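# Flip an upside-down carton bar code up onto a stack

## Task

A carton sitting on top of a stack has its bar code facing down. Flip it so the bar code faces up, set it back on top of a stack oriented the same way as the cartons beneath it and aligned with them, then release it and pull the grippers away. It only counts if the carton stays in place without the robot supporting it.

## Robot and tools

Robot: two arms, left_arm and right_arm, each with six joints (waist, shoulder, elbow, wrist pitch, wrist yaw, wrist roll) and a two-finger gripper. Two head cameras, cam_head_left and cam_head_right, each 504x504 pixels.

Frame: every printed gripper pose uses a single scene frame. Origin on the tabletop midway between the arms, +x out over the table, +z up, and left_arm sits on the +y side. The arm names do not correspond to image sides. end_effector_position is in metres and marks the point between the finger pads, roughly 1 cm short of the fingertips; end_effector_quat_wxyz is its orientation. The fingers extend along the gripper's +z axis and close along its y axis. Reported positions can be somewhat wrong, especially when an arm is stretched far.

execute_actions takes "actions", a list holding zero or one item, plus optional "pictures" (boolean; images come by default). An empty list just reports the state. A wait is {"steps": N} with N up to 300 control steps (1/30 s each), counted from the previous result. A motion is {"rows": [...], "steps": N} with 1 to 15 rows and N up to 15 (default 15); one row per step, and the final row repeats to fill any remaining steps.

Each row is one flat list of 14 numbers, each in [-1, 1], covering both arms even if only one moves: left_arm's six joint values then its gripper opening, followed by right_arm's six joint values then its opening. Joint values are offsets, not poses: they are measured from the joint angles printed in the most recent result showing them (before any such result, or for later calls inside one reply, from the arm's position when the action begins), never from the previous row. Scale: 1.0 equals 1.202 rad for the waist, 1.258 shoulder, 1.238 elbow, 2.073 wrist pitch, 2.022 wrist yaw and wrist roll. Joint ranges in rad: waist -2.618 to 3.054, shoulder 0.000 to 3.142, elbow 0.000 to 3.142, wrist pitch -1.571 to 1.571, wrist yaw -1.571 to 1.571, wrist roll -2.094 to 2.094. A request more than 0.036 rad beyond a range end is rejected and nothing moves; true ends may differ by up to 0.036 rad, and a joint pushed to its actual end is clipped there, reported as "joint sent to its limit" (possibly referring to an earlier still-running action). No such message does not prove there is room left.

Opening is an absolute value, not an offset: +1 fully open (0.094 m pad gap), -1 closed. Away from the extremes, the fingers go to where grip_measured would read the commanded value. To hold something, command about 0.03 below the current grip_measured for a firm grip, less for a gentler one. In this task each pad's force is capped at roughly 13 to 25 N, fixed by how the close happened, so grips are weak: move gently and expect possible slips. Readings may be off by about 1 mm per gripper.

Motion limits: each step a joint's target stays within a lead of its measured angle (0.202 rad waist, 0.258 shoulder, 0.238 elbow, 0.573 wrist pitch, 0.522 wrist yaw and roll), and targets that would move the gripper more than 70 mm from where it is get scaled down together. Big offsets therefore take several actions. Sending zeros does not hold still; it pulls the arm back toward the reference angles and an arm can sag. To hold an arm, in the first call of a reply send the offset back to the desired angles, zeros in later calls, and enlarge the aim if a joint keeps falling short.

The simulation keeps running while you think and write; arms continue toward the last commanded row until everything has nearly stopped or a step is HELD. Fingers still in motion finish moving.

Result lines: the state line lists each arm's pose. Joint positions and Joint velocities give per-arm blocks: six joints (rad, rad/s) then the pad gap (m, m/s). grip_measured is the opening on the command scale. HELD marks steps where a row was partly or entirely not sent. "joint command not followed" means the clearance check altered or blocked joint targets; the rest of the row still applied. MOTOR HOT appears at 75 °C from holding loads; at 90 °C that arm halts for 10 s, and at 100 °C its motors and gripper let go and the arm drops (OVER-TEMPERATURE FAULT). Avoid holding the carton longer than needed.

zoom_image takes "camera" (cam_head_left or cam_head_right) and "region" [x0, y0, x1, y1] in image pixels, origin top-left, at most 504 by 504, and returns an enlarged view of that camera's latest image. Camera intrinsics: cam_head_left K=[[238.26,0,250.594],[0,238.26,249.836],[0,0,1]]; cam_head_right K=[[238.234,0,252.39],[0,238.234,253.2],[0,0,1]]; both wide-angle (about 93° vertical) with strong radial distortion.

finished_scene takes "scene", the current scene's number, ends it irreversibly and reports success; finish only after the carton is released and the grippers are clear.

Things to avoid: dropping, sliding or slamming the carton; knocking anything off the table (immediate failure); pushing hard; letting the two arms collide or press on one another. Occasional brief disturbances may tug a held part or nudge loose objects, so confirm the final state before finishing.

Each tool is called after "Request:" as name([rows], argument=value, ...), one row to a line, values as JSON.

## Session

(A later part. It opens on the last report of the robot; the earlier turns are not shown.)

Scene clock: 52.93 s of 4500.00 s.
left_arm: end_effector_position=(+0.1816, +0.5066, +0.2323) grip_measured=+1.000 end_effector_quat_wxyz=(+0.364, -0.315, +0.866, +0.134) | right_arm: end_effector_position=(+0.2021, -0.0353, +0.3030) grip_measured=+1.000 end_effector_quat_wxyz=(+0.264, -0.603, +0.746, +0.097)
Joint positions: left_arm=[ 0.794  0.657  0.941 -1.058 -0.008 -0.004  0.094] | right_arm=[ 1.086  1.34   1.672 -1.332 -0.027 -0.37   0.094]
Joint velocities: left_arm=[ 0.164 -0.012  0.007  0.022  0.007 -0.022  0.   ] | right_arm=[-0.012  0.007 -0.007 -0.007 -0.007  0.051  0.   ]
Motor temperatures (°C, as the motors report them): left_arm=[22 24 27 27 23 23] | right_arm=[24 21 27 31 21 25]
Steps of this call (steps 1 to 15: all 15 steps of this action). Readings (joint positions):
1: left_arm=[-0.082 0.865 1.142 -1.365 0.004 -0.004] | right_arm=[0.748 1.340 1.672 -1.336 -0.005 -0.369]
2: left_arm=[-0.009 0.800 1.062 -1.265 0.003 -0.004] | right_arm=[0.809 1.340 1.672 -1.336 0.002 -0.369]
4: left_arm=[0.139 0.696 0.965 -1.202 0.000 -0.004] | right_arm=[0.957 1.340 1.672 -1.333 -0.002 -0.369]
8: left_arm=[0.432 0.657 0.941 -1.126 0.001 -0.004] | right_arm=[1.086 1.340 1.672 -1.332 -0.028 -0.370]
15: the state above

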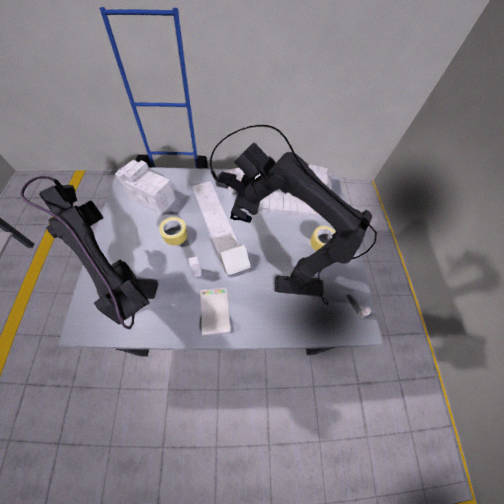

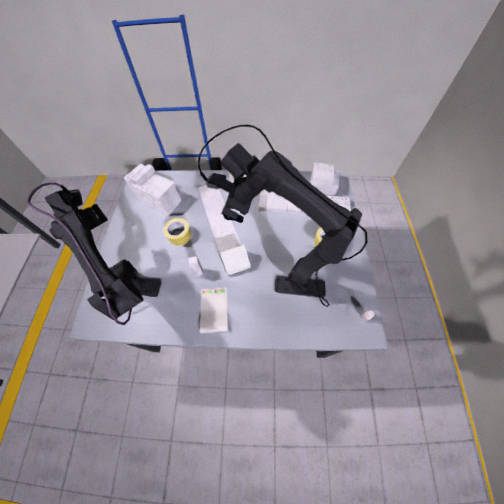

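Request:
execute_actions([
  {"rows":[[0,0,0,0,0,0,1,0.372,0.67,0.43,-0.09,0.017,-0.028,1]]},
], pictures=false)

Request:
execute_actions([
  {"steps":25},
])

Request:
zoom_image(camera="cam_head_left", region=[150, 210, 240, 300])

Request:
zoom_image(camera="cam_head_left", region=[280, 150, 360, 230])

Scene clock: 54.43 s of 4500.00 s.
left_arm: end_effector_position=(+0.1804, +0.5060, +0.2310) grip_measured=+1.000 end_effector_quat_wxyz=(+0.361, -0.317, +0.867, +0.133) | right_arm: end_effector_position=(+0.0991, +0.1475, +0.1380) grip_measured=+1.000 end_effector_quat_wxyz=(-0.040, +0.797, -0.602, -0.019)
Joint positions: left_arm=[ 0.797  0.657  0.941 -1.066 -0.006 -0.004  0.094] | right_arm=[ 1.535  2.206  2.183 -1.46   0.005 -0.418  0.094]
Joint velocities: left_arm=[-0.012 -0.017  0.027 -0.081 -0.022 -0.037  0.   ] | right_arm=[-0.012  0.984  0.017 -0.095 -0.081 -0.066  0.   ]
Motor temperatures (°C, as the motors report them): left_arm=[22 24 27 27 23 23] | right_arm=[24 22 27 30 21 25]
Steps of this call (steps 1 to 15: the robot went on to your last target; steps 16 to 30: nothing new was sent; steps 31 to 45: all 15 steps of this action). Readings (joint positions):
31: left_arm=[0.797 0.657 0.941 -1.052 -0.006 -0.004] | right_arm=[1.113 1.374 1.717 -1.380 -0.007 -0.375]
32: left_arm=[0.797 0.657 0.941 -1.054 -0.006 -0.004] | right_arm=[1.170 1.436 1.806 -1.430 0.006 -0.383]
34: left_arm=[0.797 0.657 0.941 -1.059 -0.006 -0.004] | right_arm=[1.292 1.575 1.960 -1.441 0.007 -0.395]
38: left_arm=[0.797 0.657 0.941 -1.064 -0.006 -0.004] | right_arm=[1.474 1.832 2.148 -1.440 0.007 -0.408]
45: the state above

Scene clock: 55.27 s of 4500.00 s.
left_arm: end_effector_position=(+0.1803, +0.5060, +0.2309) grip_measured=+1.000 end_effector_quat_wxyz=(+0.360, -0.317, +0.867, +0.133) | right_arm: end_effector_position=(+0.0975, +0.1368, +0.1476) grip_measured=+1.000 end_effector_quat_wxyz=(-0.033, +0.798, -0.601, -0.015)
Joint positions: left_arm=[ 0.797  0.657  0.941 -1.066 -0.006 -0.004  0.094] | right_arm=[ 1.535  2.181  2.183 -1.501  0.005 -0.421  0.094]
Joint velocities: left_arm=[ 0.002  0.017  0.002  0.022 -0.037  0.022  0.   ] | right_arm=[-0.027  0.002 -0.002  0.007  0.037 -0.007  0.   ]
Motor temperatures (°C, as the motors report them): left_arm=[22 24 27 27 23 23] | right_arm=[24 22 27 30 21 25]
Steps of this call (steps 1 to 25: the robot went on to your last target). Readings (joint positions):
1: left_arm=[0.797 0.657 0.941 -1.066 -0.006 -0.004] | right_arm=[1.535 2.232 2.183 -1.466 0.005 -0.418]
2: left_arm=[0.797 0.657 0.941 -1.066 -0.006 -0.004] | right_arm=[1.535 2.245 2.183 -1.472 0.005 -0.419]
4: left_arm=[0.797 0.657 0.941 -1.066 -0.006 -0.004] | right_arm=[1.535 2.241 2.183 -1.483 0.005 -0.420]
8: left_arm=[0.797 0.657 0.941 -1.066 -0.006 -0.004] | right_arm=[1.535 2.197 2.183 -1.494 0.005 -0.420]
25: the state above

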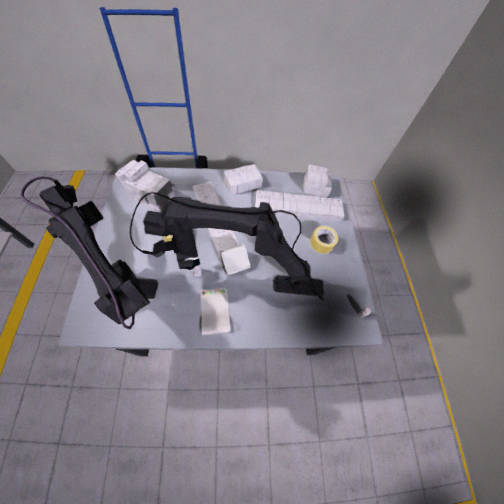

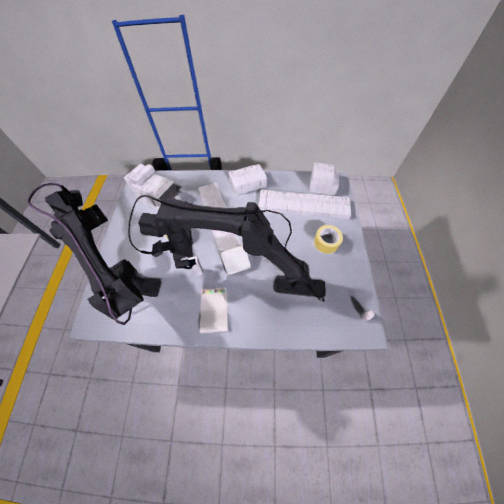

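Region (150, 210, 240, 300) of cam_head_left's 504x504 image, scaled by 5.600, with more detail than that image has.

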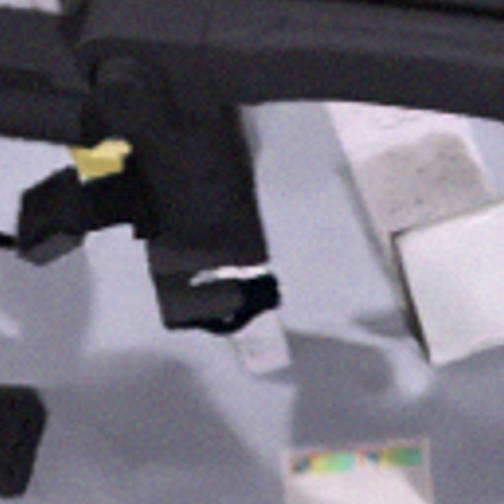

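Region (280, 150, 360, 230) of cam_head_left's 504x504 image, scaled by 6.300, with more detail than that image has.

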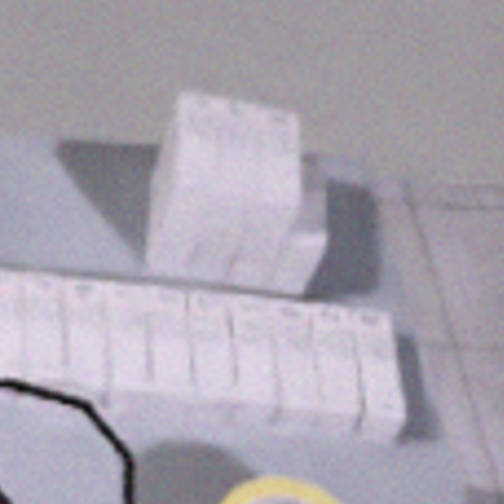

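Request:
execute_actions([
  {"rows":[[0,0,0,0.01,0,0,1,0.012,0,-0.03,0.015,0,0,1],[0,0,0,0.01,0,0,1,0.012,0.005,-0.06,0.03,0,0,1],[0,0,0,0.01,0,0,1,0.012,0.01,-0.09,0.045,0,0,1],[0,0,0,0.01,0,0,1,0.012,0.015,-0.12,0.06,0,0,1],[0,0,0,0.01,0,0,1,0.012,0.02,-0.145,0.08,0,0,1],[0,0,0,0.01,0,0,1,0.012,0.022,-0.17,0.095,0,0,0.4]]},
], pictures=false)

Request:
execute_actions([
  {"steps":12},
])

Request:
zoom_image(camera="cam_head_left", region=[150, 210, 240, 300])

Scene clock: 56.80 s of 4500.00 s.
left_arm: end_effector_position=(+0.1803, +0.5060, +0.2309) grip_measured=+1.000 end_effector_quat_wxyz=(+0.360, -0.317, +0.867, +0.133) | right_arm: end_effector_position=(+0.0937, +0.1347, +0.0816) grip_measured=+0.402 end_effector_quat_wxyz=(-0.001, +0.801, -0.598, +0.002)
Joint positions: left_arm=[ 0.797  0.657  0.941 -1.066 -0.006 -0.004  0.094] | right_arm=[ 1.543  2.218  1.981 -1.334  0.005 -0.421  0.066]
Joint velocities: left_arm=[0.012 0.012 0.002 0.051 0.051 0.066 0.   ] | right_arm=[ 0.002 -0.017  0.002  0.081  0.007 -0.022 -0.001]
Motor temperatures (°C, as the motors report them): left_arm=[22 24 27 27 23 23] | right_arm=[24 23 27 30 21 25]
Steps of this call (steps 1 to 15: the robot went on to your last target; steps 16 to 31: nothing new was sent; steps 32 to 46: all 15 steps of this action). Readings (joint positions):
32: left_arm=[0.797 0.657 0.941 -1.066 -0.006 -0.004] | right_arm=[1.536 2.181 2.180 -1.499 0.005 -0.421]
33: left_arm=[0.797 0.657 0.941 -1.066 -0.006 -0.004] | right_arm=[1.536 2.180 2.170 -1.490 0.005 -0.421]
35: left_arm=[0.797 0.657 0.941 -1.066 -0.006 -0.004] | right_arm=[1.539 2.178 2.123 -1.457 0.005 -0.421]
39: left_arm=[0.797 0.657 0.941 -1.066 -0.006 -0.004] | right_arm=[1.543 2.194 2.006 -1.383 0.005 -0.421]
46: the state above

Scene clock: 57.20 s of 4500.00 s.
left_arm: end_effector_position=(+0.1803, +0.5060, +0.2309) grip_measured=+1.000 end_effector_quat_wxyz=(+0.360, -0.317, +0.867, +0.133) | right_arm: end_effector_position=(+0.0942, +0.1379, +0.0817) grip_measured=+0.402 end_effector_quat_wxyz=(-0.007, +0.801, -0.598, -0.001)
Joint positions: left_arm=[ 0.797  0.657  0.941 -1.066 -0.006 -0.004  0.094] | right_arm=[ 1.543  2.218  1.981 -1.32   0.005 -0.421  0.066]
Joint velocities: left_arm=[-0.027  0.007 -0.012 -0.037 -0.022  0.037  0.   ] | right_arm=[-0.002 -0.007  0.022 -0.066  0.051 -0.051 -0.   ]
Motor temperatures (°C, as the motors report them): left_arm=[22 24 27 28 23 23] | right_arm=[24 23 27 30 21 25]
Steps of this call (steps 1 to 12: the robot went on to your last target). Readings (joint positions):
1: left_arm=[0.797 0.657 0.941 -1.066 -0.006 -0.004] | right_arm=[1.543 2.218 1.981 -1.331 0.005 -0.421]
2: left_arm=[0.797 0.657 0.941 -1.066 -0.006 -0.004] | right_arm=[1.543 2.218 1.981 -1.328 0.005 -0.421]
4: left_arm=[0.797 0.657 0.941 -1.066 -0.006 -0.004] | right_arm=[1.543 2.218 1.981 -1.325 0.005 -0.421]
8: left_arm=[0.797 0.657 0.941 -1.066 -0.006 -0.004] | right_arm=[1.543 2.218 1.981 -1.322 0.005 -0.421]
12: the state above

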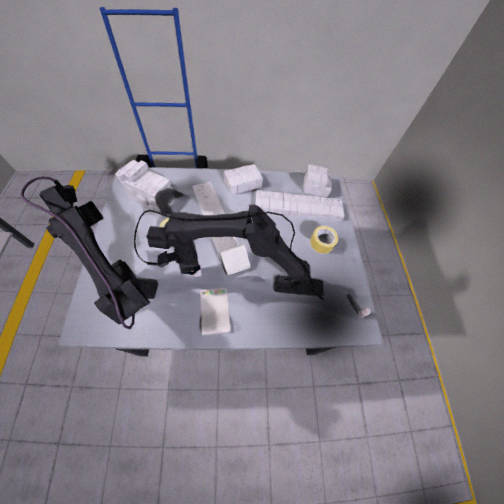

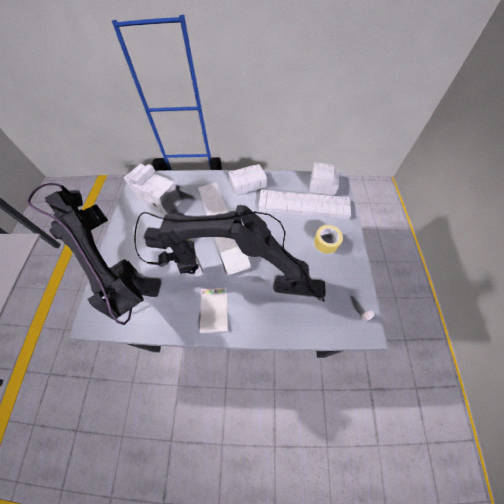

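Region (150, 210, 240, 300) of cam_head_left's 504x504 image, scaled by 5.600, with more detail than that image has.

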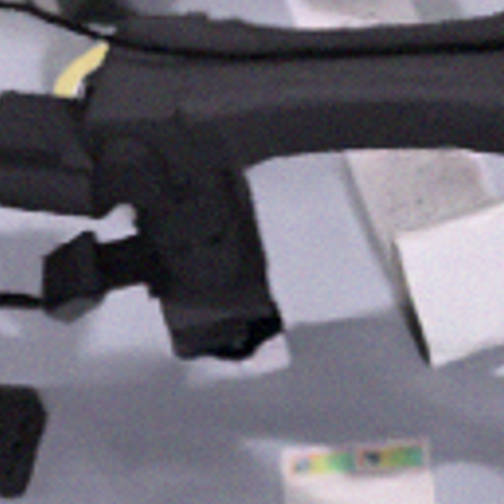

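Request:
execute_actions([
  {"rows":[[0,0,0,0,0,0,1,0,-0.035,-0.045,0.012,0,0,0.2]],"steps":12},
], pictures=false)

Request:
execute_actions([
  {"rows":[[0,0,0,0,0,0,1,0,-0.01,0,0,0,0,0.1],[0,0,0,0,0,0,1,0,-0.01,0,0,0,0,0],[0,0,0,0,0,0,1,0,-0.01,0,0,0,0,-0.1],[0,0,0,0,0,0,1,0,-0.01,0,0,0,0,-0.15],[0,0,0,0,0,0,1,0,-0.01,0,0,0,0,-0.2],[0,0,0,0,0,0,1,0,-0.01,0,0,0,0,-0.25],[0,0,0,0,0,0,1,0,-0.01,0,0,0,0,-0.3],[0,0,0,0,0,0,1,0,-0.01,0,0,0,0,-0.35],[0,0,0,0,0,0,1,0,-0.01,0,0,0,0,-0.4]]},
])

Request:
zoom_image(camera="cam_head_left", region=[150, 210, 240, 300])

Scene clock: 58.83 s of 4500.00 s.
left_arm: end_effector_position=(+0.1793, +0.5052, +0.2297) grip_measured=+1.000 end_effector_quat_wxyz=(+0.357, -0.317, +0.869, +0.132) | right_arm: end_effector_position=(+0.0935, +0.1330, +0.0859) grip_measured=+0.202 end_effector_quat_wxyz=(-0.010, +0.801, -0.598, -0.003)
Joint positions: left_arm=[ 0.797  0.657  0.941 -1.073 -0.006 -0.004  0.094] | right_arm=[ 1.543  2.186  1.946 -1.31   0.005 -0.421  0.056]
Joint velocities: left_arm=[ 0.012 -0.007  0.007 -0.007 -0.037 -0.095  0.   ] | right_arm=[-0.022  0.002 -0.017  0.007  0.007  0.022 -0.   ]
Motor temperatures (°C, as the motors report them): left_arm=[22 24 27 28 23 23] | right_arm=[24 24 26 29 21 25]
Steps of this call (steps 1 to 30: the robot went on to your last target; steps 31 to 37: nothing new was sent; steps 38 to 49: all 12 steps of this action). Readings (joint positions):
38: left_arm=[0.797 0.657 0.941 -1.067 -0.006 -0.004] | right_arm=[1.543 2.213 1.973 -1.314 0.005 -0.421]
39: left_arm=[0.797 0.657 0.941 -1.068 -0.006 -0.004] | right_arm=[1.543 2.206 1.961 -1.310 0.005 -0.421]
41: left_arm=[0.797 0.657 0.941 -1.070 -0.006 -0.004] | right_arm=[1.543 2.194 1.947 -1.310 0.005 -0.421]
45: left_arm=[0.797 0.657 0.941 -1.073 -0.006 -0.004] | right_arm=[1.543 2.186 1.946 -1.310 0.005 -0.421]
49: the state above

Scene clock: 59.33 s of 4500.00 s.
left_arm: end_effector_position=(+0.1783, +0.5043, +0.2283) grip_measured=+1.000 end_effector_quat_wxyz=(+0.354, -0.318, +0.870, +0.130) | right_arm: end_effector_position=(+0.0935, +0.1330, +0.0859) grip_measured=-0.309 end_effector_quat_wxyz=(-0.010, +0.801, -0.598, -0.003)
Joint positions: left_arm=[ 0.797  0.657  0.941 -1.081 -0.006 -0.004  0.094] | right_arm=[ 1.543  2.186  1.946 -1.31   0.005 -0.421  0.032]
Joint velocities: left_arm=[ 0.007 -0.022 -0.012 -0.066  0.037 -0.007  0.   ] | right_arm=[-0.007  0.002  0.002  0.081 -0.022  0.007 -0.   ]
Motor temperatures (°C, as the motors report them): left_arm=[22 24 27 28 23 23] | right_arm=[24 24 26 29 21 25]
Steps of this call (steps 1 to 15: all 15 steps of this action). Readings (joint positions):
1: left_arm=[0.797 0.657 0.941 -1.074 -0.006 -0.004] | right_arm=[1.543 2.186 1.946 -1.310 0.005 -0.421]
2: left_arm=[0.797 0.657 0.941 -1.075 -0.006 -0.004] | right_arm=[1.543 2.186 1.946 -1.310 0.005 -0.421]
4: left_arm=[0.797 0.657 0.941 -1.078 -0.006 -0.004] | right_arm=[1.543 2.186 1.946 -1.310 0.005 -0.421]
8: left_arm=[0.797 0.657 0.941 -1.080 -0.006 -0.004] | right_arm=[1.543 2.186 1.946 -1.310 0.005 -0.421]
15: the state above

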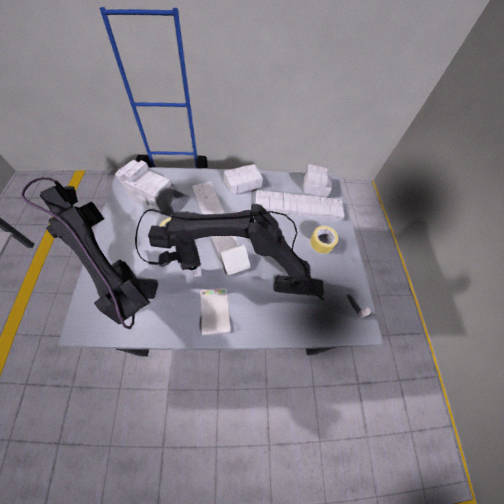

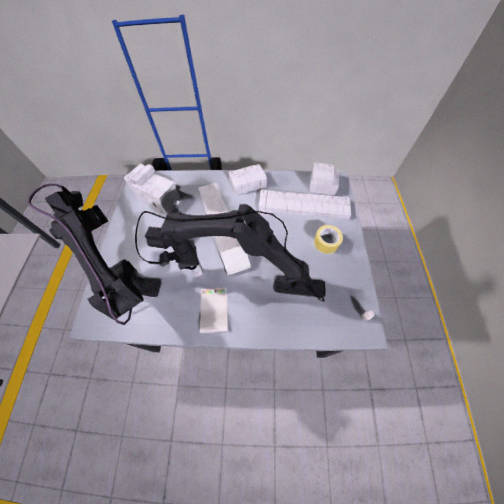

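Region (150, 210, 240, 300) of cam_head_left's 504x504 image, scaled by 5.600, with more detail than that image has.

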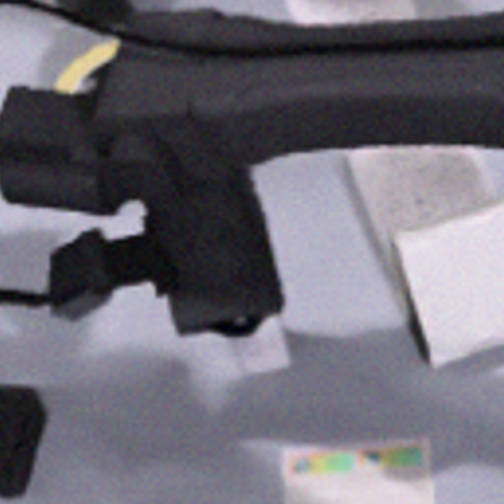

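Request:
execute_actions([
  {"rows":[[0,0,0,0.01,0,0,1,0,-0.04,0,0,0,0,-0.4],[0,0,0,0.01,0,0,1,0,-0.07,0,0,0,0,-0.4],[0,0,0,0.01,0,0,1,0,-0.1,0,0,0,0,-0.4],[0,0,0,0.01,0,0,1,0,-0.14,0,0,0,0,-0.4],[0,0,0,0.01,0,0,1,0,-0.18,0,0,0,0,-0.4],[0,0,0,0.01,0,0,1,0,-0.23,-0.03,0.03,0,0,-0.4],[0,0,0,0.01,0,0,1,0,-0.28,-0.06,0.06,0,0.05,-0.4],[0,0,0,0.01,0,0,1,0,-0.33,-0.1,0.1,0,0.1,-0.4],[0,0,0,0.01,0,0,1,-0.5,-0.5,-0.5,0.5,0.095,0.211,-0.4]]},
], pictures=false)

Request:
execute_actions([
  {"steps":20},
], pictures=false)

Scene clock: 61.97 s of 4500.00 s.
left_arm: end_effector_position=(+0.1782, +0.5043, +0.2283) grip_measured=+1.000 end_effector_quat_wxyz=(+0.354, -0.318, +0.870, +0.130) | right_arm: end_effector_position=(+0.2137, +0.1200, +0.2838) grip_measured=-0.309 end_effector_quat_wxyz=(+0.370, -0.559, +0.723, +0.168)
Joint positions: left_arm=[ 0.797  0.657  0.941 -1.081 -0.006 -0.004  0.094] | right_arm=[ 1.302  1.58   1.612 -0.77   0.084 -0.157  0.032]
Joint velocities: left_arm=[-0.022 -0.022  0.002 -0.022 -0.007 -0.051  0.   ] | right_arm=[-1.453 -0.764 -1.355  2.498  0.344  0.696  0.   ]
Motor temperatures (°C, as the motors report them): left_arm=[22 24 27 28 23 23] | right_arm=[24 26 26 29 21 25]
Steps of this call (steps 1 to 15: the robot went on to your last target; steps 16 to 64: nothing new was sent; steps 65 to 79: all 15 steps of this action). Readings (joint positions):
65: left_arm=[0.797 0.657 0.941 -1.081 -0.006 -0.004] | right_arm=[1.543 2.183 1.946 -1.310 0.005 -0.421]
66: left_arm=[0.797 0.657 0.941 -1.081 -0.006 -0.004] | right_arm=[1.543 2.176 1.946 -1.310 0.005 -0.421]
68: left_arm=[0.797 0.657 0.941 -1.081 -0.006 -0.004] | right_arm=[1.543 2.138 1.944 -1.309 0.005 -0.421]
72: left_arm=[0.797 0.657 0.941 -1.081 -0.006 -0.004] | right_arm=[1.543 1.942 1.893 -1.253 0.005 -0.380]
79: the state above

Scene clock: 62.63 s of 4500.00 s.
left_arm: end_effector_position=(+0.1782, +0.5043, +0.2283) grip_measured=+1.000 end_effector_quat_wxyz=(+0.354, -0.318, +0.870, +0.130) | right_arm: end_effector_position=(+0.3861, +0.0422, +0.2545) grip_measured=-0.308 end_effector_quat_wxyz=(+0.481, -0.309, +0.811, +0.121)
Joint positions: left_arm=[ 0.797  0.657  0.941 -1.081 -0.006 -0.004  0.094] | right_arm=[ 0.937  1.573  1.327 -0.297  0.191 -0.002  0.032]
Joint velocities: left_arm=[ 0.002  0.012  0.007  0.037 -0.007  0.007  0.   ] | right_arm=[-0.007 -0.007 -0.002  0.066  0.007 -0.007 -0.   ]
Motor temperatures (°C, as the motors report them): left_arm=[22 23 27 28 23 23] | right_arm=[24 26 26 29 21 25]
Steps of this call (steps 1 to 20: the robot went on to your last target). Readings (joint positions):
1: left_arm=[0.797 0.657 0.941 -1.081 -0.006 -0.004] | right_arm=[1.250 1.560 1.567 -0.690 0.097 -0.135]
2: left_arm=[0.797 0.657 0.941 -1.081 -0.006 -0.004] | right_arm=[1.197 1.549 1.522 -0.620 0.109 -0.116]
4: left_arm=[0.797 0.657 0.941 -1.081 -0.006 -0.004] | right_arm=[1.092 1.547 1.442 -0.517 0.126 -0.086]
8: left_arm=[0.797 0.657 0.941 -1.081 -0.006 -0.004] | right_arm=[0.930 1.568 1.338 -0.398 0.176 -0.034]
20: the state above

Request:
execute_actions([
  {"rows":[[0,0,0,0.01,0,0,1,-0.1,0,-0.1,0.4,0,0,-0.4],[0,0,0,0.01,0,0,1,-0.1,0,-0.1,0.4,0,0,-0.4],[0,0,0,0.01,0,0,1,-0.15,0,-0.15,0.4,0,0,-0.4],[0,0,0,0.01,0,0,1,-0.2,0,-0.2,0.5,0,0,-0.4],[0,0,0,0.01,0,0,1,-0.25,0,-0.25,0.6,0,0,-0.4],[0,0,0,0.01,0,0,1,-0.3,0,-0.3,0.69,0,0,-0.4],[0,0,0,0.01,0,0,1,-0.35,0,-0.35,0.69,0,0,-0.4],[0,0,0,0.01,0,0,1,-0.4,0,-0.4,0.69,0,0,-0.4],[0,0,0,0.01,0,0,1,-0.45,0,-0.45,0.69,0,0,-0.4],[0,0,0,0.01,0,0,1,-0.5,0,-0.5,0.69,0,0,-0.4],[0,0,0,0.01,0,0,1,-0.55,0,-0.55,0.69,0,0,-0.4],[0,0,0,0.01,0,0,1,-0.6,0,-0.6,0.69,0,0,-0.4],[0,0,0,0.01,0,0,1,-0.64,0.02,-0.61,0.69,0,0,-0.4],[0,0,0,0.01,0,0,1,-0.68,0.04,-0.61,0.69,0,0,-0.4],[0,0,0,0.01,0,0,1,-0.68,0.07,-0.61,0.69,0,0,-0.4]]},
], pictures=false)

Request:
execute_actions([
  {"steps":30},
])

Request:
zoom_image(camera="cam_head_left", region=[280, 130, 360, 210])

Request:
zoom_image(camera="cam_head_right", region=[280, 130, 360, 210])

Scene clock: 65.20 s of 4500.00 s.
left_arm: end_effector_position=(+0.1782, +0.5043, +0.2283) grip_measured=+1.000 end_effector_quat_wxyz=(+0.354, -0.318, +0.870, +0.130) | right_arm: end_effector_position=(+0.4992, -0.2792, +0.2006) grip_measured=-0.308 end_effector_quat_wxyz=(+0.686, +0.028, +0.726, -0.034)
Joint positions: left_arm=[ 0.797  0.657  0.941 -1.081 -0.006 -0.004  0.094] | right_arm=[ 0.202  1.6    0.632  0.911  0.184 -0.     0.033]
Joint velocities: left_arm=[ 0.002 -0.002 -0.012  0.022  0.022 -0.007  0.   ] | right_arm=[-1.643  0.672 -0.882  1.429  0.125 -0.051 -0.   ]
Motor temperatures (°C, as the motors report them): left_arm=[22 23 27 28 23 23] | right_arm=[24 26 26 29 21 25]
Steps of this call (steps 1 to 30: the robot went on to your last target; steps 31 to 62: nothing new was sent; steps 63 to 77: all 15 steps of this action). Readings (joint positions):
63: left_arm=[0.797 0.657 0.941 -1.081 -0.006 -0.004] | right_arm=[0.926 1.571 1.303 -0.222 0.184 -0.000]
64: left_arm=[0.797 0.657 0.941 -1.081 -0.006 -0.004] | right_arm=[0.905 1.570 1.269 -0.109 0.176 -0.000]
66: left_arm=[0.797 0.657 0.941 -1.081 -0.006 -0.004] | right_arm=[0.830 1.572 1.198 0.093 0.171 -0.000]
70: left_arm=[0.797 0.657 0.941 -1.081 -0.006 -0.004] | right_arm=[0.616 1.572 1.009 0.456 0.172 -0.000]
77: the state above

Scene clock: 66.20 s of 4500.00 s.
left_arm: end_effector_position=(+0.1782, +0.5043, +0.2283) grip_measured=+1.000 end_effector_quat_wxyz=(+0.354, -0.318, +0.870, +0.130) | right_arm: end_effector_position=(+0.4934, -0.3238, +0.1950) grip_measured=-0.308 end_effector_quat_wxyz=(+0.710, +0.069, +0.697, -0.068)
Joint positions: left_arm=[ 0.797  0.657  0.941 -1.081 -0.006 -0.004  0.094] | right_arm=[ 0.114  1.67   0.573  1.116  0.204 -0.     0.033]
Joint velocities: left_arm=[-0.022 -0.007 -0.002  0.007  0.037  0.007  0.   ] | right_arm=[-0.017 -0.002  0.032  0.037 -0.051 -0.022 -0.001]
Motor temperatures (°C, as the motors report them): left_arm=[22 23 27 28 23 23] | right_arm=[24 26 26 30 21 25]
Steps of this call (steps 1 to 30: the robot went on to your last target). Readings (joint positions):
1: left_arm=[0.797 0.657 0.941 -1.081 -0.006 -0.004] | right_arm=[0.153 1.624 0.608 0.950 0.193 -0.000]
2: left_arm=[0.797 0.657 0.941 -1.081 -0.006 -0.004] | right_arm=[0.120 1.645 0.592 0.974 0.202 -0.000]
4: left_arm=[0.797 0.657 0.941 -1.081 -0.006 -0.004] | right_arm=[0.100 1.668 0.575 1.003 0.211 -0.000]
8: left_arm=[0.797 0.657 0.941 -1.081 -0.006 -0.004] | right_arm=[0.112 1.670 0.573 1.066 0.206 -0.000]
30: the state above
All arms were judged still, so your last target was given up. Only a new action makes them travel on or press farther. Fingers that are still opening or closing keep moving.

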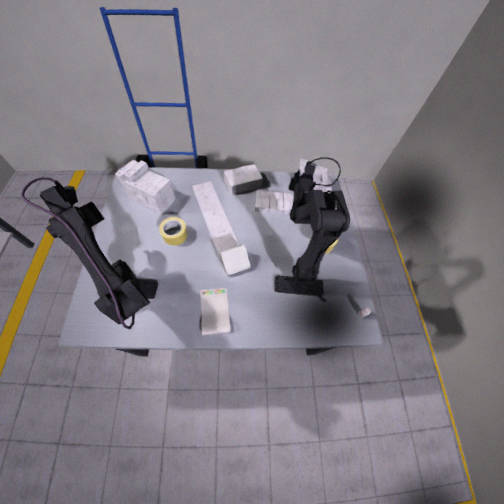

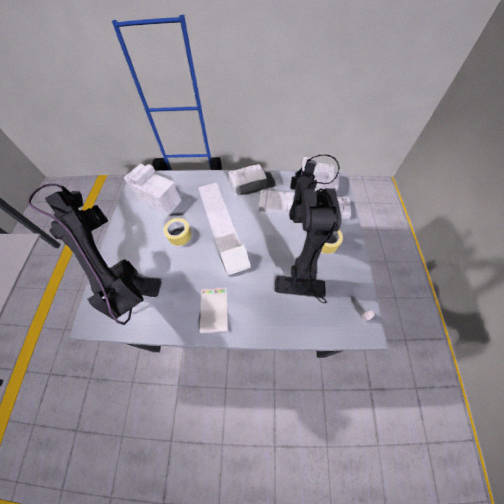

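Region (280, 130, 360, 210) of cam_head_left's 504x504 image, scaled by 6.300, with more detail than that image has.

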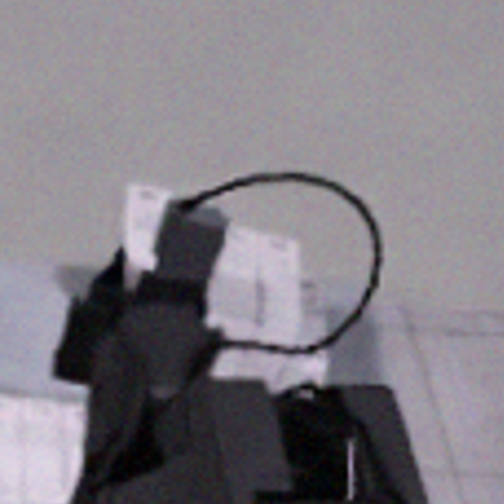

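Region (280, 130, 360, 210) of cam_head_right's 504x504 image, scaled by 6.300, with more detail than that image has.

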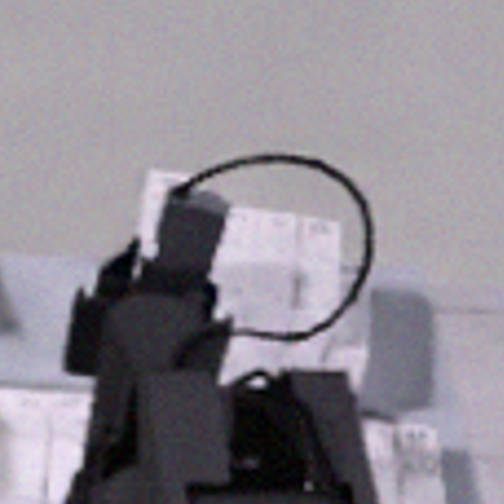

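Request:
execute_actions([
  {"rows":[[0,0,0,0.01,0,0,1,-0.02,0.02,0.04,0.015,-0.01,0,-0.4],[0,0,0,0.01,0,0,1,-0.04,0.04,0.07,0.02,-0.02,0,-0.4],[0,0,0,0.01,0,0,1,-0.06,0.065,0.1,0.02,-0.03,0,-0.4],[0,0,0,0.01,0,0,1,-0.08,0.09,0.125,0.02,-0.04,0,-0.4],[0,0,0,0.01,0,0,1,-0.1,0.115,0.15,0.02,-0.05,0,-0.4],[0,0,0,0.01,0,0,1,-0.12,0.14,0.17,0.02,-0.058,0,-0.4],[0,0,0,0.01,0,0,1,-0.135,0.165,0.19,0.02,-0.058,0,-0.4],[0,0,0,0.01,0,0,1,-0.142,0.183,0.19,0.02,-0.058,0,-0.4]]},
], pictures=false)

Request:
execute_actions([
  {"steps":15},
])

Request:
zoom_image(camera="cam_head_left", region=[280, 130, 360, 210])

Request:
zoom_image(camera="cam_head_right", region=[280, 130, 360, 210])

Scene clock: 71.13 s of 4500.00 s.
left_arm: end_effector_position=(+0.1782, +0.5043, +0.2283) grip_measured=+1.000 end_effector_quat_wxyz=(+0.354, -0.318, +0.870, +0.130) | right_arm: end_effector_position=(+0.5420, -0.3972, +0.1842) grip_measured=-0.308 end_effector_quat_wxyz=(+0.713, +0.098, +0.688, -0.099)
Joint positions: left_arm=[ 0.797  0.657  0.941 -1.081 -0.006 -0.004  0.094] | right_arm=[-0.063  1.901  0.79   1.146  0.112 -0.     0.033]
Joint velocities: left_arm=[-0.017 -0.002 -0.027  0.037 -0.051  0.037  0.   ] | right_arm=[-0.022 -0.002  0.007  0.007 -0.095  0.051 -0.   ]
Motor temperatures (°C, as the motors report them): left_arm=[22 23 27 29 23 23] | right_arm=[24 26 26 31 21 25]
Steps of this call (steps 1 to 90: nothing new was sent; then 1.43 s passed at rest; steps 91 to 105: all 15 steps of this action). Readings (joint positions):
91: left_arm=[0.797 0.657 0.941 -1.081 -0.006 -0.004] | right_arm=[0.112 1.672 0.575 1.117 0.202 -0.000]
92: left_arm=[0.797 0.657 0.941 -1.081 -0.006 -0.004] | right_arm=[0.105 1.681 0.586 1.119 0.196 -0.000]
94: left_arm=[0.797 0.657 0.941 -1.081 -0.006 -0.004] | right_arm=[0.074 1.722 0.640 1.126 0.175 -0.000]
98: left_arm=[0.797 0.657 0.941 -1.081 -0.006 -0.004] | right_arm=[-0.021 1.838 0.769 1.146 0.131 -0.000]
105: the state above

Scene clock: 71.63 s of 4500.00 s.
left_arm: end_effector_position=(+0.1782, +0.5043, +0.2283) grip_measured=+1.000 end_effector_quat_wxyz=(+0.354, -0.318, +0.870, +0.130) | right_arm: end_effector_position=(+0.5425, -0.3953, +0.1844) grip_measured=-0.308 end_effector_quat_wxyz=(+0.713, +0.094, +0.688, -0.095)
Joint positions: left_arm=[ 0.797  0.657  0.941 -1.081 -0.006 -0.004  0.094] | right_arm=[-0.063  1.901  0.79   1.147  0.101 -0.     0.033]
Joint velocities: left_arm=[-0.002 -0.012 -0.017 -0.051 -0.007  0.037  0.   ] | right_arm=[ 0.012  0.007 -0.012  0.022  0.051 -0.095  0.   ]
Motor temperatures (°C, as the motors report them): left_arm=[22 23 27 29 23 23] | right_arm=[24 26 26 31 21 25]
Steps of this call (steps 1 to 15: the robot went on to your last target). Readings (joint positions):
1: left_arm=[0.797 0.657 0.941 -1.081 -0.006 -0.004] | right_arm=[-0.063 1.901 0.790 1.147 0.110 -0.000]
2: left_arm=[0.797 0.657 0.941 -1.081 -0.006 -0.004] | right_arm=[-0.063 1.901 0.790 1.147 0.109 -0.000]
4: left_arm=[0.797 0.657 0.941 -1.081 -0.006 -0.004] | right_arm=[-0.063 1.901 0.790 1.147 0.106 -0.000]
8: left_arm=[0.797 0.657 0.941 -1.081 -0.006 -0.004] | right_arm=[-0.063 1.901 0.790 1.147 0.103 -0.000]
15: the state above

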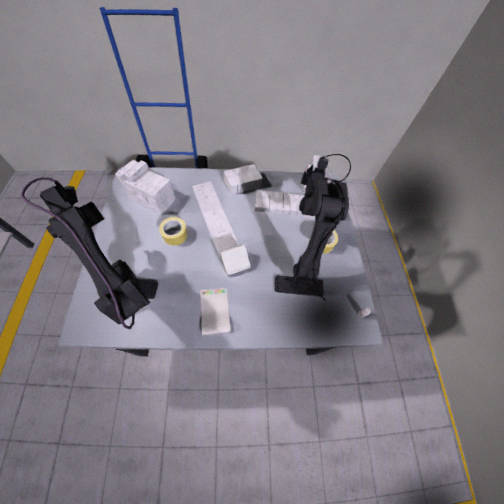

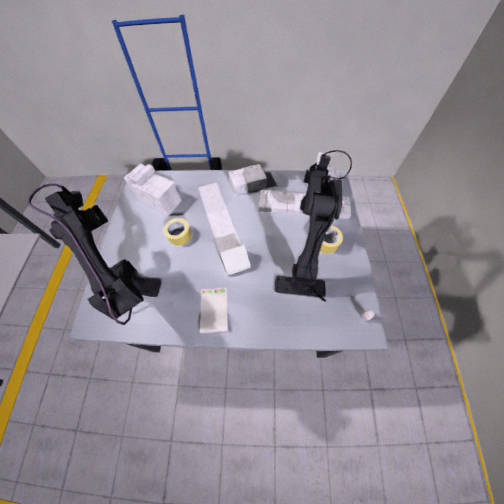

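Region (280, 130, 360, 210) of cam_head_left's 504x504 image, scaled by 6.300, with more detail than that image has.

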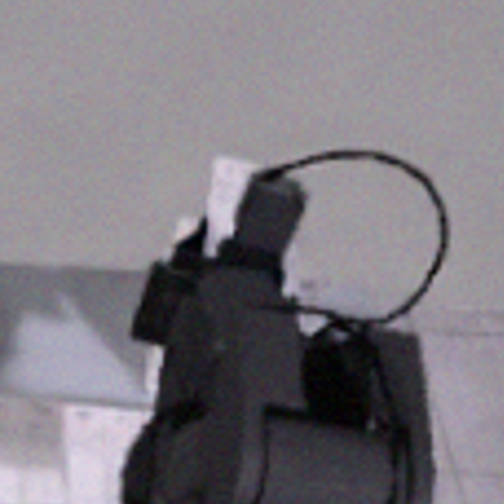

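Region (280, 130, 360, 210) of cam_head_right's 504x504 image, scaled by 6.300, with more detail than that image has.

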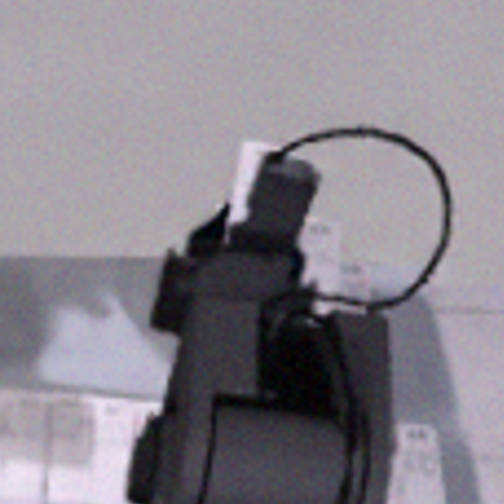

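Request:
execute_actions([
  {"rows":[[0,0,0,0.01,0,0,1,0.01,0.02,0.02,0.015,0.005,0,-0.4],[0,0,0,0.01,0,0,1,0.02,0.04,0.035,0.02,0.005,0,-0.4],[0,0,0,0.01,0,0,1,0.022,0.06,0.045,0.025,0.005,0,-0.4],[0,0,0,0.01,0,0,1,0.022,0.08,0.055,0.03,0.005,0,-0.4],[0,0,0,0.01,0,0,1,0.022,0.1,0.055,0.035,0.005,0,-0.4]]},
])

Request:
zoom_image(camera="cam_head_left", region=[280, 130, 360, 210])

Request:
zoom_image(camera="cam_head_right", region=[280, 130, 360, 210])

Scene clock: 73.97 s of 4500.00 s.
left_arm: end_effector_position=(+0.1782, +0.5043, +0.2283) grip_measured=+1.000 end_effector_quat_wxyz=(+0.354, -0.318, +0.870, +0.130) | right_arm: end_effector_position=(+0.5595, -0.3868, +0.1522) grip_measured=-0.308 end_effector_quat_wxyz=(+0.705, +0.087, +0.699, -0.088)
Joint positions: left_arm=[ 0.797  0.657  0.941 -1.081 -0.006 -0.004  0.094] | right_arm=[-0.041  2.028  0.836  1.2    0.103 -0.     0.033]
Joint velocities: left_arm=[-0.017 -0.007 -0.032 -0.022  0.022 -0.051  0.   ] | right_arm=[-0.007 -0.002 -0.012  0.022 -0.037 -0.037 -0.002]
Motor temperatures (°C, as the motors report them): left_arm=[22 23 27 29 23 23] | right_arm=[24 26 26 32 21 25]
Steps of this call (steps 1 to 15: the robot went on to your last target; steps 16 to 55: nothing new was sent; steps 56 to 70: all 15 steps of this action). Readings (joint positions):
56: left_arm=[0.797 0.657 0.941 -1.081 -0.006 -0.004] | right_arm=[-0.062 1.902 0.790 1.150 0.101 -0.000]
57: left_arm=[0.797 0.657 0.941 -1.081 -0.006 -0.004] | right_arm=[-0.060 1.908 0.792 1.156 0.102 -0.000]
59: left_arm=[0.797 0.657 0.941 -1.081 -0.006 -0.004] | right_arm=[-0.053 1.940 0.813 1.175 0.103 -0.000]
63: left_arm=[0.797 0.657 0.941 -1.081 -0.006 -0.004] | right_arm=[-0.041 2.012 0.836 1.195 0.103 -0.000]
70: the state above

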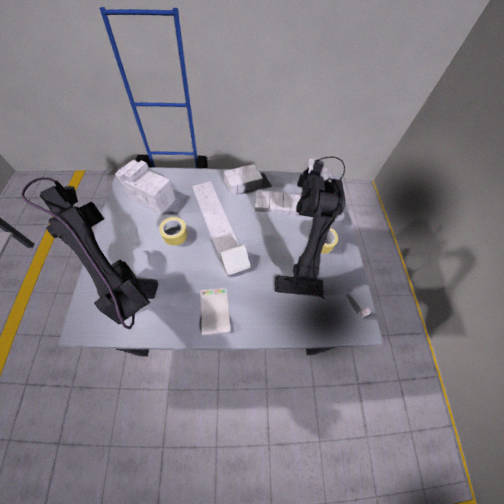

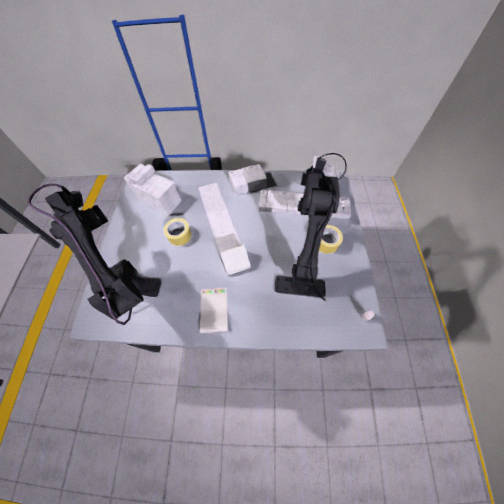

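Region (280, 130, 360, 210) of cam_head_left's 504x504 image, scaled by 6.300, with more detail than that image has.

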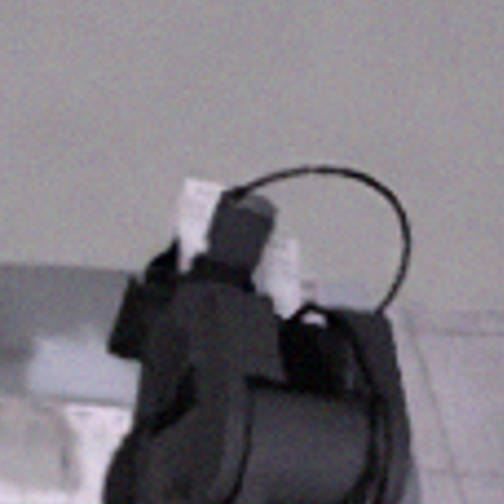

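Region (280, 130, 360, 210) of cam_head_right's 504x504 image, scaled by 6.300, with more detail than that image has.

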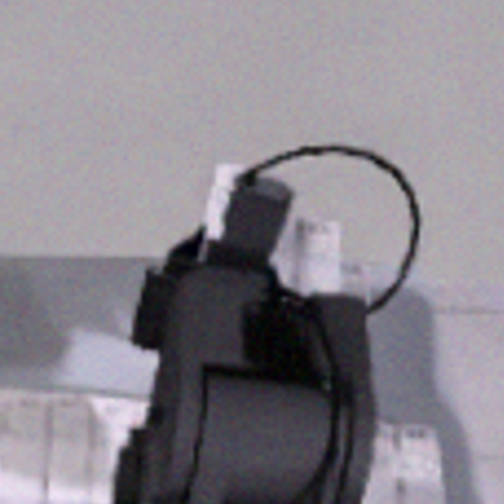

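Request:
execute_actions([
  {"rows":[[0,0,0,0.01,0,0,1,-0.014,0.02,0.01,0.022,0,0,-0.4]],"steps":12},
], pictures=false)

Request:
execute_actions([
  {"rows":[[0,0,0,0.01,0,0,1,0,0.02,0.01,0.018,0,0,-0.4]],"steps":12},
], pictures=false)

Request:
execute_actions([
  {"rows":[[0,0,0,0.01,0,0,1,0,0.02,0.01,0.018,0,0,-0.4]],"steps":12},
])

Request:
zoom_image(camera="cam_head_left", region=[280, 130, 360, 210])

Scene clock: 75.17 s of 4500.00 s.
left_arm: end_effector_position=(+0.1782, +0.5043, +0.2283) grip_measured=+1.000 end_effector_quat_wxyz=(+0.354, -0.318, +0.870, +0.130) | right_arm: end_effector_position=(+0.5589, -0.3922, +0.1509) grip_measured=-0.308 end_effector_quat_wxyz=(+0.708, +0.091, +0.694, -0.092)
Joint positions: left_arm=[ 0.797  0.657  0.941 -1.081 -0.006 -0.004  0.094] | right_arm=[-0.051  2.043  0.836  1.226  0.103 -0.     0.033]
Joint velocities: left_arm=[ 0.002  0.002  0.002 -0.051  0.037  0.066  0.   ] | right_arm=[ 0.007  0.007  0.002  0.007 -0.051 -0.066  0.   ]
Motor temperatures (°C, as the motors report them): left_arm=[22 23 27 29 23 23] | right_arm=[24 26 26 32 21 25]
Steps of this call (steps 1 to 15: the robot went on to your last target; steps 16 to 24: nothing new was sent; steps 25 to 36: all 12 steps of this action). Readings (joint positions):
25: left_arm=[0.797 0.657 0.941 -1.081 -0.006 -0.004] | right_arm=[-0.042 2.030 0.836 1.206 0.103 -0.000]
26: left_arm=[0.797 0.657 0.941 -1.081 -0.006 -0.004] | right_arm=[-0.043 2.033 0.836 1.213 0.103 -0.000]
28: left_arm=[0.797 0.657 0.941 -1.081 -0.006 -0.004] | right_arm=[-0.047 2.038 0.836 1.219 0.103 -0.000]
32: left_arm=[0.797 0.657 0.941 -1.081 -0.006 -0.004] | right_arm=[-0.051 2.043 0.836 1.222 0.103 -0.000]
36: the state above

Scene clock: 75.57 s of 4500.00 s.
left_arm: end_effector_position=(+0.1782, +0.5043, +0.2283) grip_measured=+1.000 end_effector_quat_wxyz=(+0.354, -0.318, +0.870, +0.130) | right_arm: end_effector_position=(+0.5592, -0.3923, +0.1475) grip_measured=-0.308 end_effector_quat_wxyz=(+0.709, +0.091, +0.694, -0.092)
Joint positions: left_arm=[ 0.797  0.657  0.941 -1.081 -0.006 -0.004  0.094] | right_arm=[-0.051  2.058  0.836  1.243  0.103 -0.     0.033]
Joint velocities: left_arm=[-0.012 -0.012 -0.017 -0.037 -0.051 -0.081  0.   ] | right_arm=[ 0.002 -0.002 -0.002 -0.007  0.007  0.022 -0.001]
Motor temperatures (°C, as the motors report them): left_arm=[22 23 27 29 23 23] | right_arm=[24 26 26 32 21 25]
Steps of this call (steps 1 to 12: all 12 steps of this action). Readings (joint positions):
1: left_arm=[0.797 0.657 0.941 -1.081 -0.006 -0.004] | right_arm=[-0.051 2.044 0.836 1.229 0.103 -0.000]
2: left_arm=[0.797 0.657 0.941 -1.081 -0.006 -0.004] | right_arm=[-0.051 2.047 0.836 1.235 0.103 -0.000]
4: left_arm=[0.797 0.657 0.941 -1.081 -0.006 -0.004] | right_arm=[-0.051 2.053 0.836 1.239 0.103 -0.000]
8: left_arm=[0.797 0.657 0.941 -1.081 -0.006 -0.004] | right_arm=[-0.051 2.058 0.836 1.240 0.103 -0.000]
12: the state above

Scene clock: 75.97 s of 4500.00 s.
left_arm: end_effector_position=(+0.1782, +0.5043, +0.2283) grip_measured=+1.000 end_effector_quat_wxyz=(+0.354, -0.318, +0.870, +0.130) | right_arm: end_effector_position=(+0.5595, -0.3924, +0.1442) grip_measured=-0.308 end_effector_quat_wxyz=(+0.710, +0.091, +0.693, -0.092)
Joint positions: left_arm=[ 0.797  0.657  0.941 -1.081 -0.006 -0.004  0.094] | right_arm=[-0.051  2.073  0.836  1.26   0.103 -0.     0.033]
Joint velocities: left_arm=[-0.027 -0.007 -0.007  0.037 -0.081  0.022  0.   ] | right_arm=[-0.007  0.012 -0.002  0.022 -0.007 -0.007  0.   ]
Motor temperatures (°C, as the motors report them): left_arm=[22 23 27 29 23 23] | right_arm=[24 26 26 32 21 25]
Steps of this call (steps 1 to 12: all 12 steps of this action). Readings (joint positions):
1: left_arm=[0.797 0.657 0.941 -1.081 -0.006 -0.004] | right_arm=[-0.051 2.060 0.836 1.247 0.103 -0.000]
2: left_arm=[0.797 0.657 0.941 -1.081 -0.006 -0.004] | right_arm=[-0.051 2.062 0.836 1.252 0.103 -0.000]
4: left_arm=[0.797 0.657 0.941 -1.081 -0.006 -0.004] | right_arm=[-0.051 2.068 0.836 1.256 0.103 -0.000]
8: left_arm=[0.797 0.657 0.941 -1.081 -0.006 -0.004] | right_arm=[-0.051 2.073 0.836 1.258 0.103 -0.000]
12: the state above

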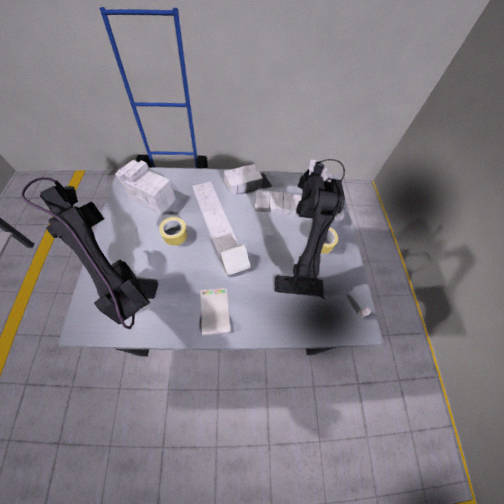

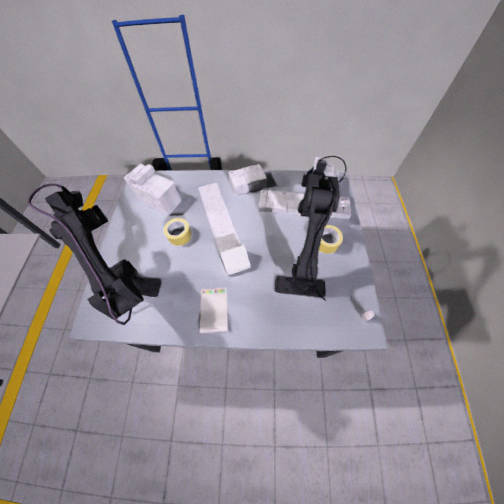

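Region (280, 130, 360, 210) of cam_head_left's 504x504 image, scaled by 6.300, with more detail than that image has.

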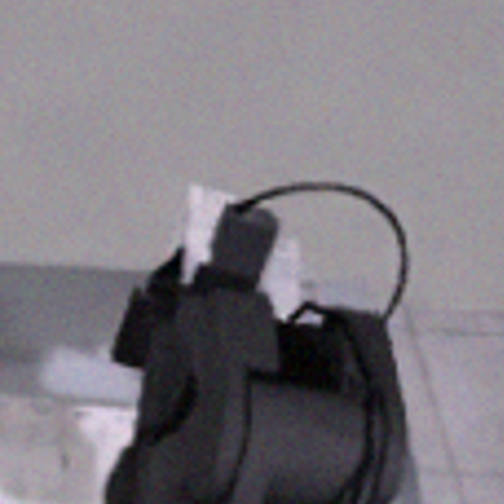

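Request:
execute_actions([
  {"rows":[[0,0,0,0.01,0,0,1,0,0.024,0.01,0.018,0,0,-0.4]],"steps":12},
], pictures=false)

Request:
execute_actions([
  {"rows":[[0,0,0,0.01,0,0,1,0,0.024,0.01,0.018,0,0,-0.4]],"steps":12},
], pictures=false)

Request:
execute_actions([
  {"rows":[[0,0,0,0.01,0,0,1,0,0.024,0.01,0.018,0,0,-0.4]],"steps":12},
])

Request:
zoom_image(camera="cam_head_left", region=[280, 130, 360, 210])

Scene clock: 77.50 s of 4500.00 s.
left_arm: end_effector_position=(+0.1782, +0.5043, +0.2283) grip_measured=+1.000 end_effector_quat_wxyz=(+0.354, -0.318, +0.870, +0.130) | right_arm: end_effector_position=(+0.5599, -0.3924, +0.1379) grip_measured=-0.308 end_effector_quat_wxyz=(+0.708, +0.091, +0.694, -0.092)
Joint positions: left_arm=[ 0.797  0.657  0.941 -1.081 -0.006 -0.004  0.094] | right_arm=[-0.051  2.094  0.836  1.278  0.103 -0.     0.033]
Joint velocities: left_arm=[-0.002 -0.012  0.007  0.007 -0.022  0.051  0.   ] | right_arm=[-0.007  0.002  0.007 -0.022 -0.022 -0.022 -0.   ]
Motor temperatures (°C, as the motors report them): left_arm=[22 23 27 29 23 23] | right_arm=[24 26 26 32 21 25]
Steps of this call (steps 1 to 15: the robot went on to your last target; steps 16 to 34: nothing new was sent; steps 35 to 46: all 12 steps of this action). Readings (joint positions):
35: left_arm=[0.797 0.657 0.941 -1.081 -0.006 -0.004] | right_arm=[-0.051 2.075 0.836 1.266 0.103 -0.000]
36: left_arm=[0.797 0.657 0.941 -1.081 -0.006 -0.004] | right_arm=[-0.051 2.078 0.836 1.272 0.103 -0.000]
38: left_arm=[0.797 0.657 0.941 -1.081 -0.006 -0.004] | right_arm=[-0.051 2.086 0.836 1.276 0.103 -0.000]
42: left_arm=[0.797 0.657 0.941 -1.081 -0.006 -0.004] | right_arm=[-0.051 2.094 0.836 1.276 0.103 -0.000]
46: the state above

Scene clock: 77.90 s of 4500.00 s.
left_arm: end_effector_position=(+0.1782, +0.5043, +0.2283) grip_measured=+1.000 end_effector_quat_wxyz=(+0.354, -0.318, +0.870, +0.130) | right_arm: end_effector_position=(+0.5601, -0.3924, +0.1330) grip_measured=-0.308 end_effector_quat_wxyz=(+0.709, +0.091, +0.694, -0.092)
Joint positions: left_arm=[ 0.797  0.657  0.941 -1.081 -0.006 -0.004  0.094] | right_arm=[-0.051  2.112  0.836  1.297  0.103 -0.     0.033]
Joint velocities: left_arm=[ 0.012 -0.027 -0.002  0.037 -0.066 -0.007  0.   ] | right_arm=[ 0.002 -0.007 -0.007  0.037  0.007 -0.007  0.   ]
Motor temperatures (°C, as the motors report them): left_arm=[22 23 27 29 23 23] | right_arm=[24 26 26 32 21 25]
Steps of this call (steps 1 to 12: all 12 steps of this action). Readings (joint positions):
1: left_arm=[0.797 0.657 0.941 -1.081 -0.006 -0.004] | right_arm=[-0.051 2.096 0.836 1.282 0.103 -0.000]
2: left_arm=[0.797 0.657 0.941 -1.081 -0.006 -0.004] | right_arm=[-0.051 2.099 0.836 1.288 0.103 -0.000]
4: left_arm=[0.797 0.657 0.941 -1.081 -0.006 -0.004] | right_arm=[-0.051 2.107 0.836 1.293 0.103 -0.000]
8: left_arm=[0.797 0.657 0.941 -1.081 -0.006 -0.004] | right_arm=[-0.051 2.112 0.836 1.296 0.103 -0.000]
12: the state above

Scene clock: 78.30 s of 4500.00 s.
left_arm: end_effector_position=(+0.1782, +0.5043, +0.2283) grip_measured=+1.000 end_effector_quat_wxyz=(+0.354, -0.318, +0.870, +0.130) | right_arm: end_effector_position=(+0.5601, -0.3924, +0.1326) grip_measured=-0.308 end_effector_quat_wxyz=(+0.713, +0.091, +0.689, -0.092)
Joint positions: left_arm=[ 0.797  0.657  0.941 -1.081 -0.006 -0.004  0.094] | right_arm=[-0.051  2.127  0.836  1.326  0.103 -0.     0.033]
Joint velocities: left_arm=[ 0.012 -0.012  0.012 -0.095  0.007  0.007  0.   ] | right_arm=[-0.002  0.012 -0.002 -0.066 -0.037  0.007  0.   ]
Motor temperatures (°C, as the motors report them): left_arm=[22 23 27 29 23 23] | right_arm=[24 26 26 32 21 25]
Steps of this call (steps 1 to 12: all 12 steps of this action). Readings (joint positions):
1: left_arm=[0.797 0.657 0.941 -1.081 -0.006 -0.004] | right_arm=[-0.051 2.115 0.836 1.301 0.103 -0.000]
2: left_arm=[0.797 0.657 0.941 -1.081 -0.006 -0.004] | right_arm=[-0.051 2.118 0.836 1.307 0.103 -0.000]
4: left_arm=[0.797 0.657 0.941 -1.081 -0.006 -0.004] | right_arm=[-0.051 2.124 0.836 1.319 0.103 -0.000]
8: left_arm=[0.797 0.657 0.941 -1.081 -0.006 -0.004] | right_arm=[-0.051 2.127 0.836 1.325 0.103 -0.000]
12: the state above

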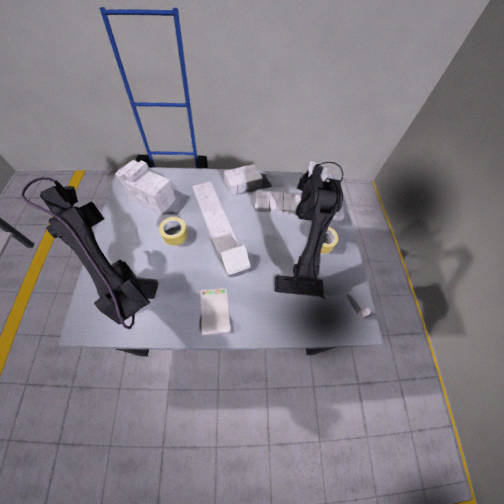

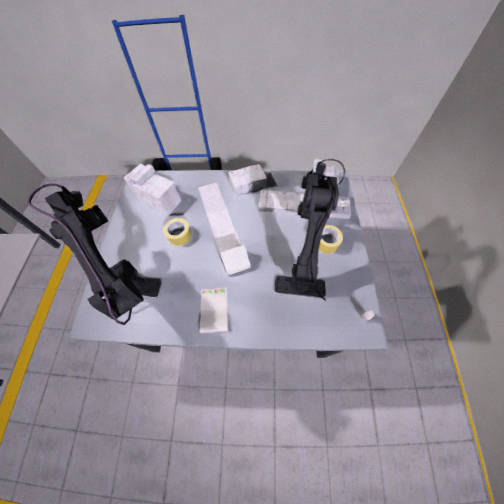

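Region (280, 130, 360, 210) of cam_head_left's 504x504 image, scaled by 6.300, with more detail than that image has.

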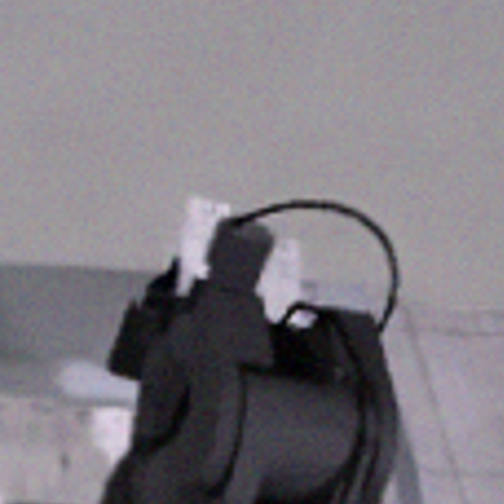

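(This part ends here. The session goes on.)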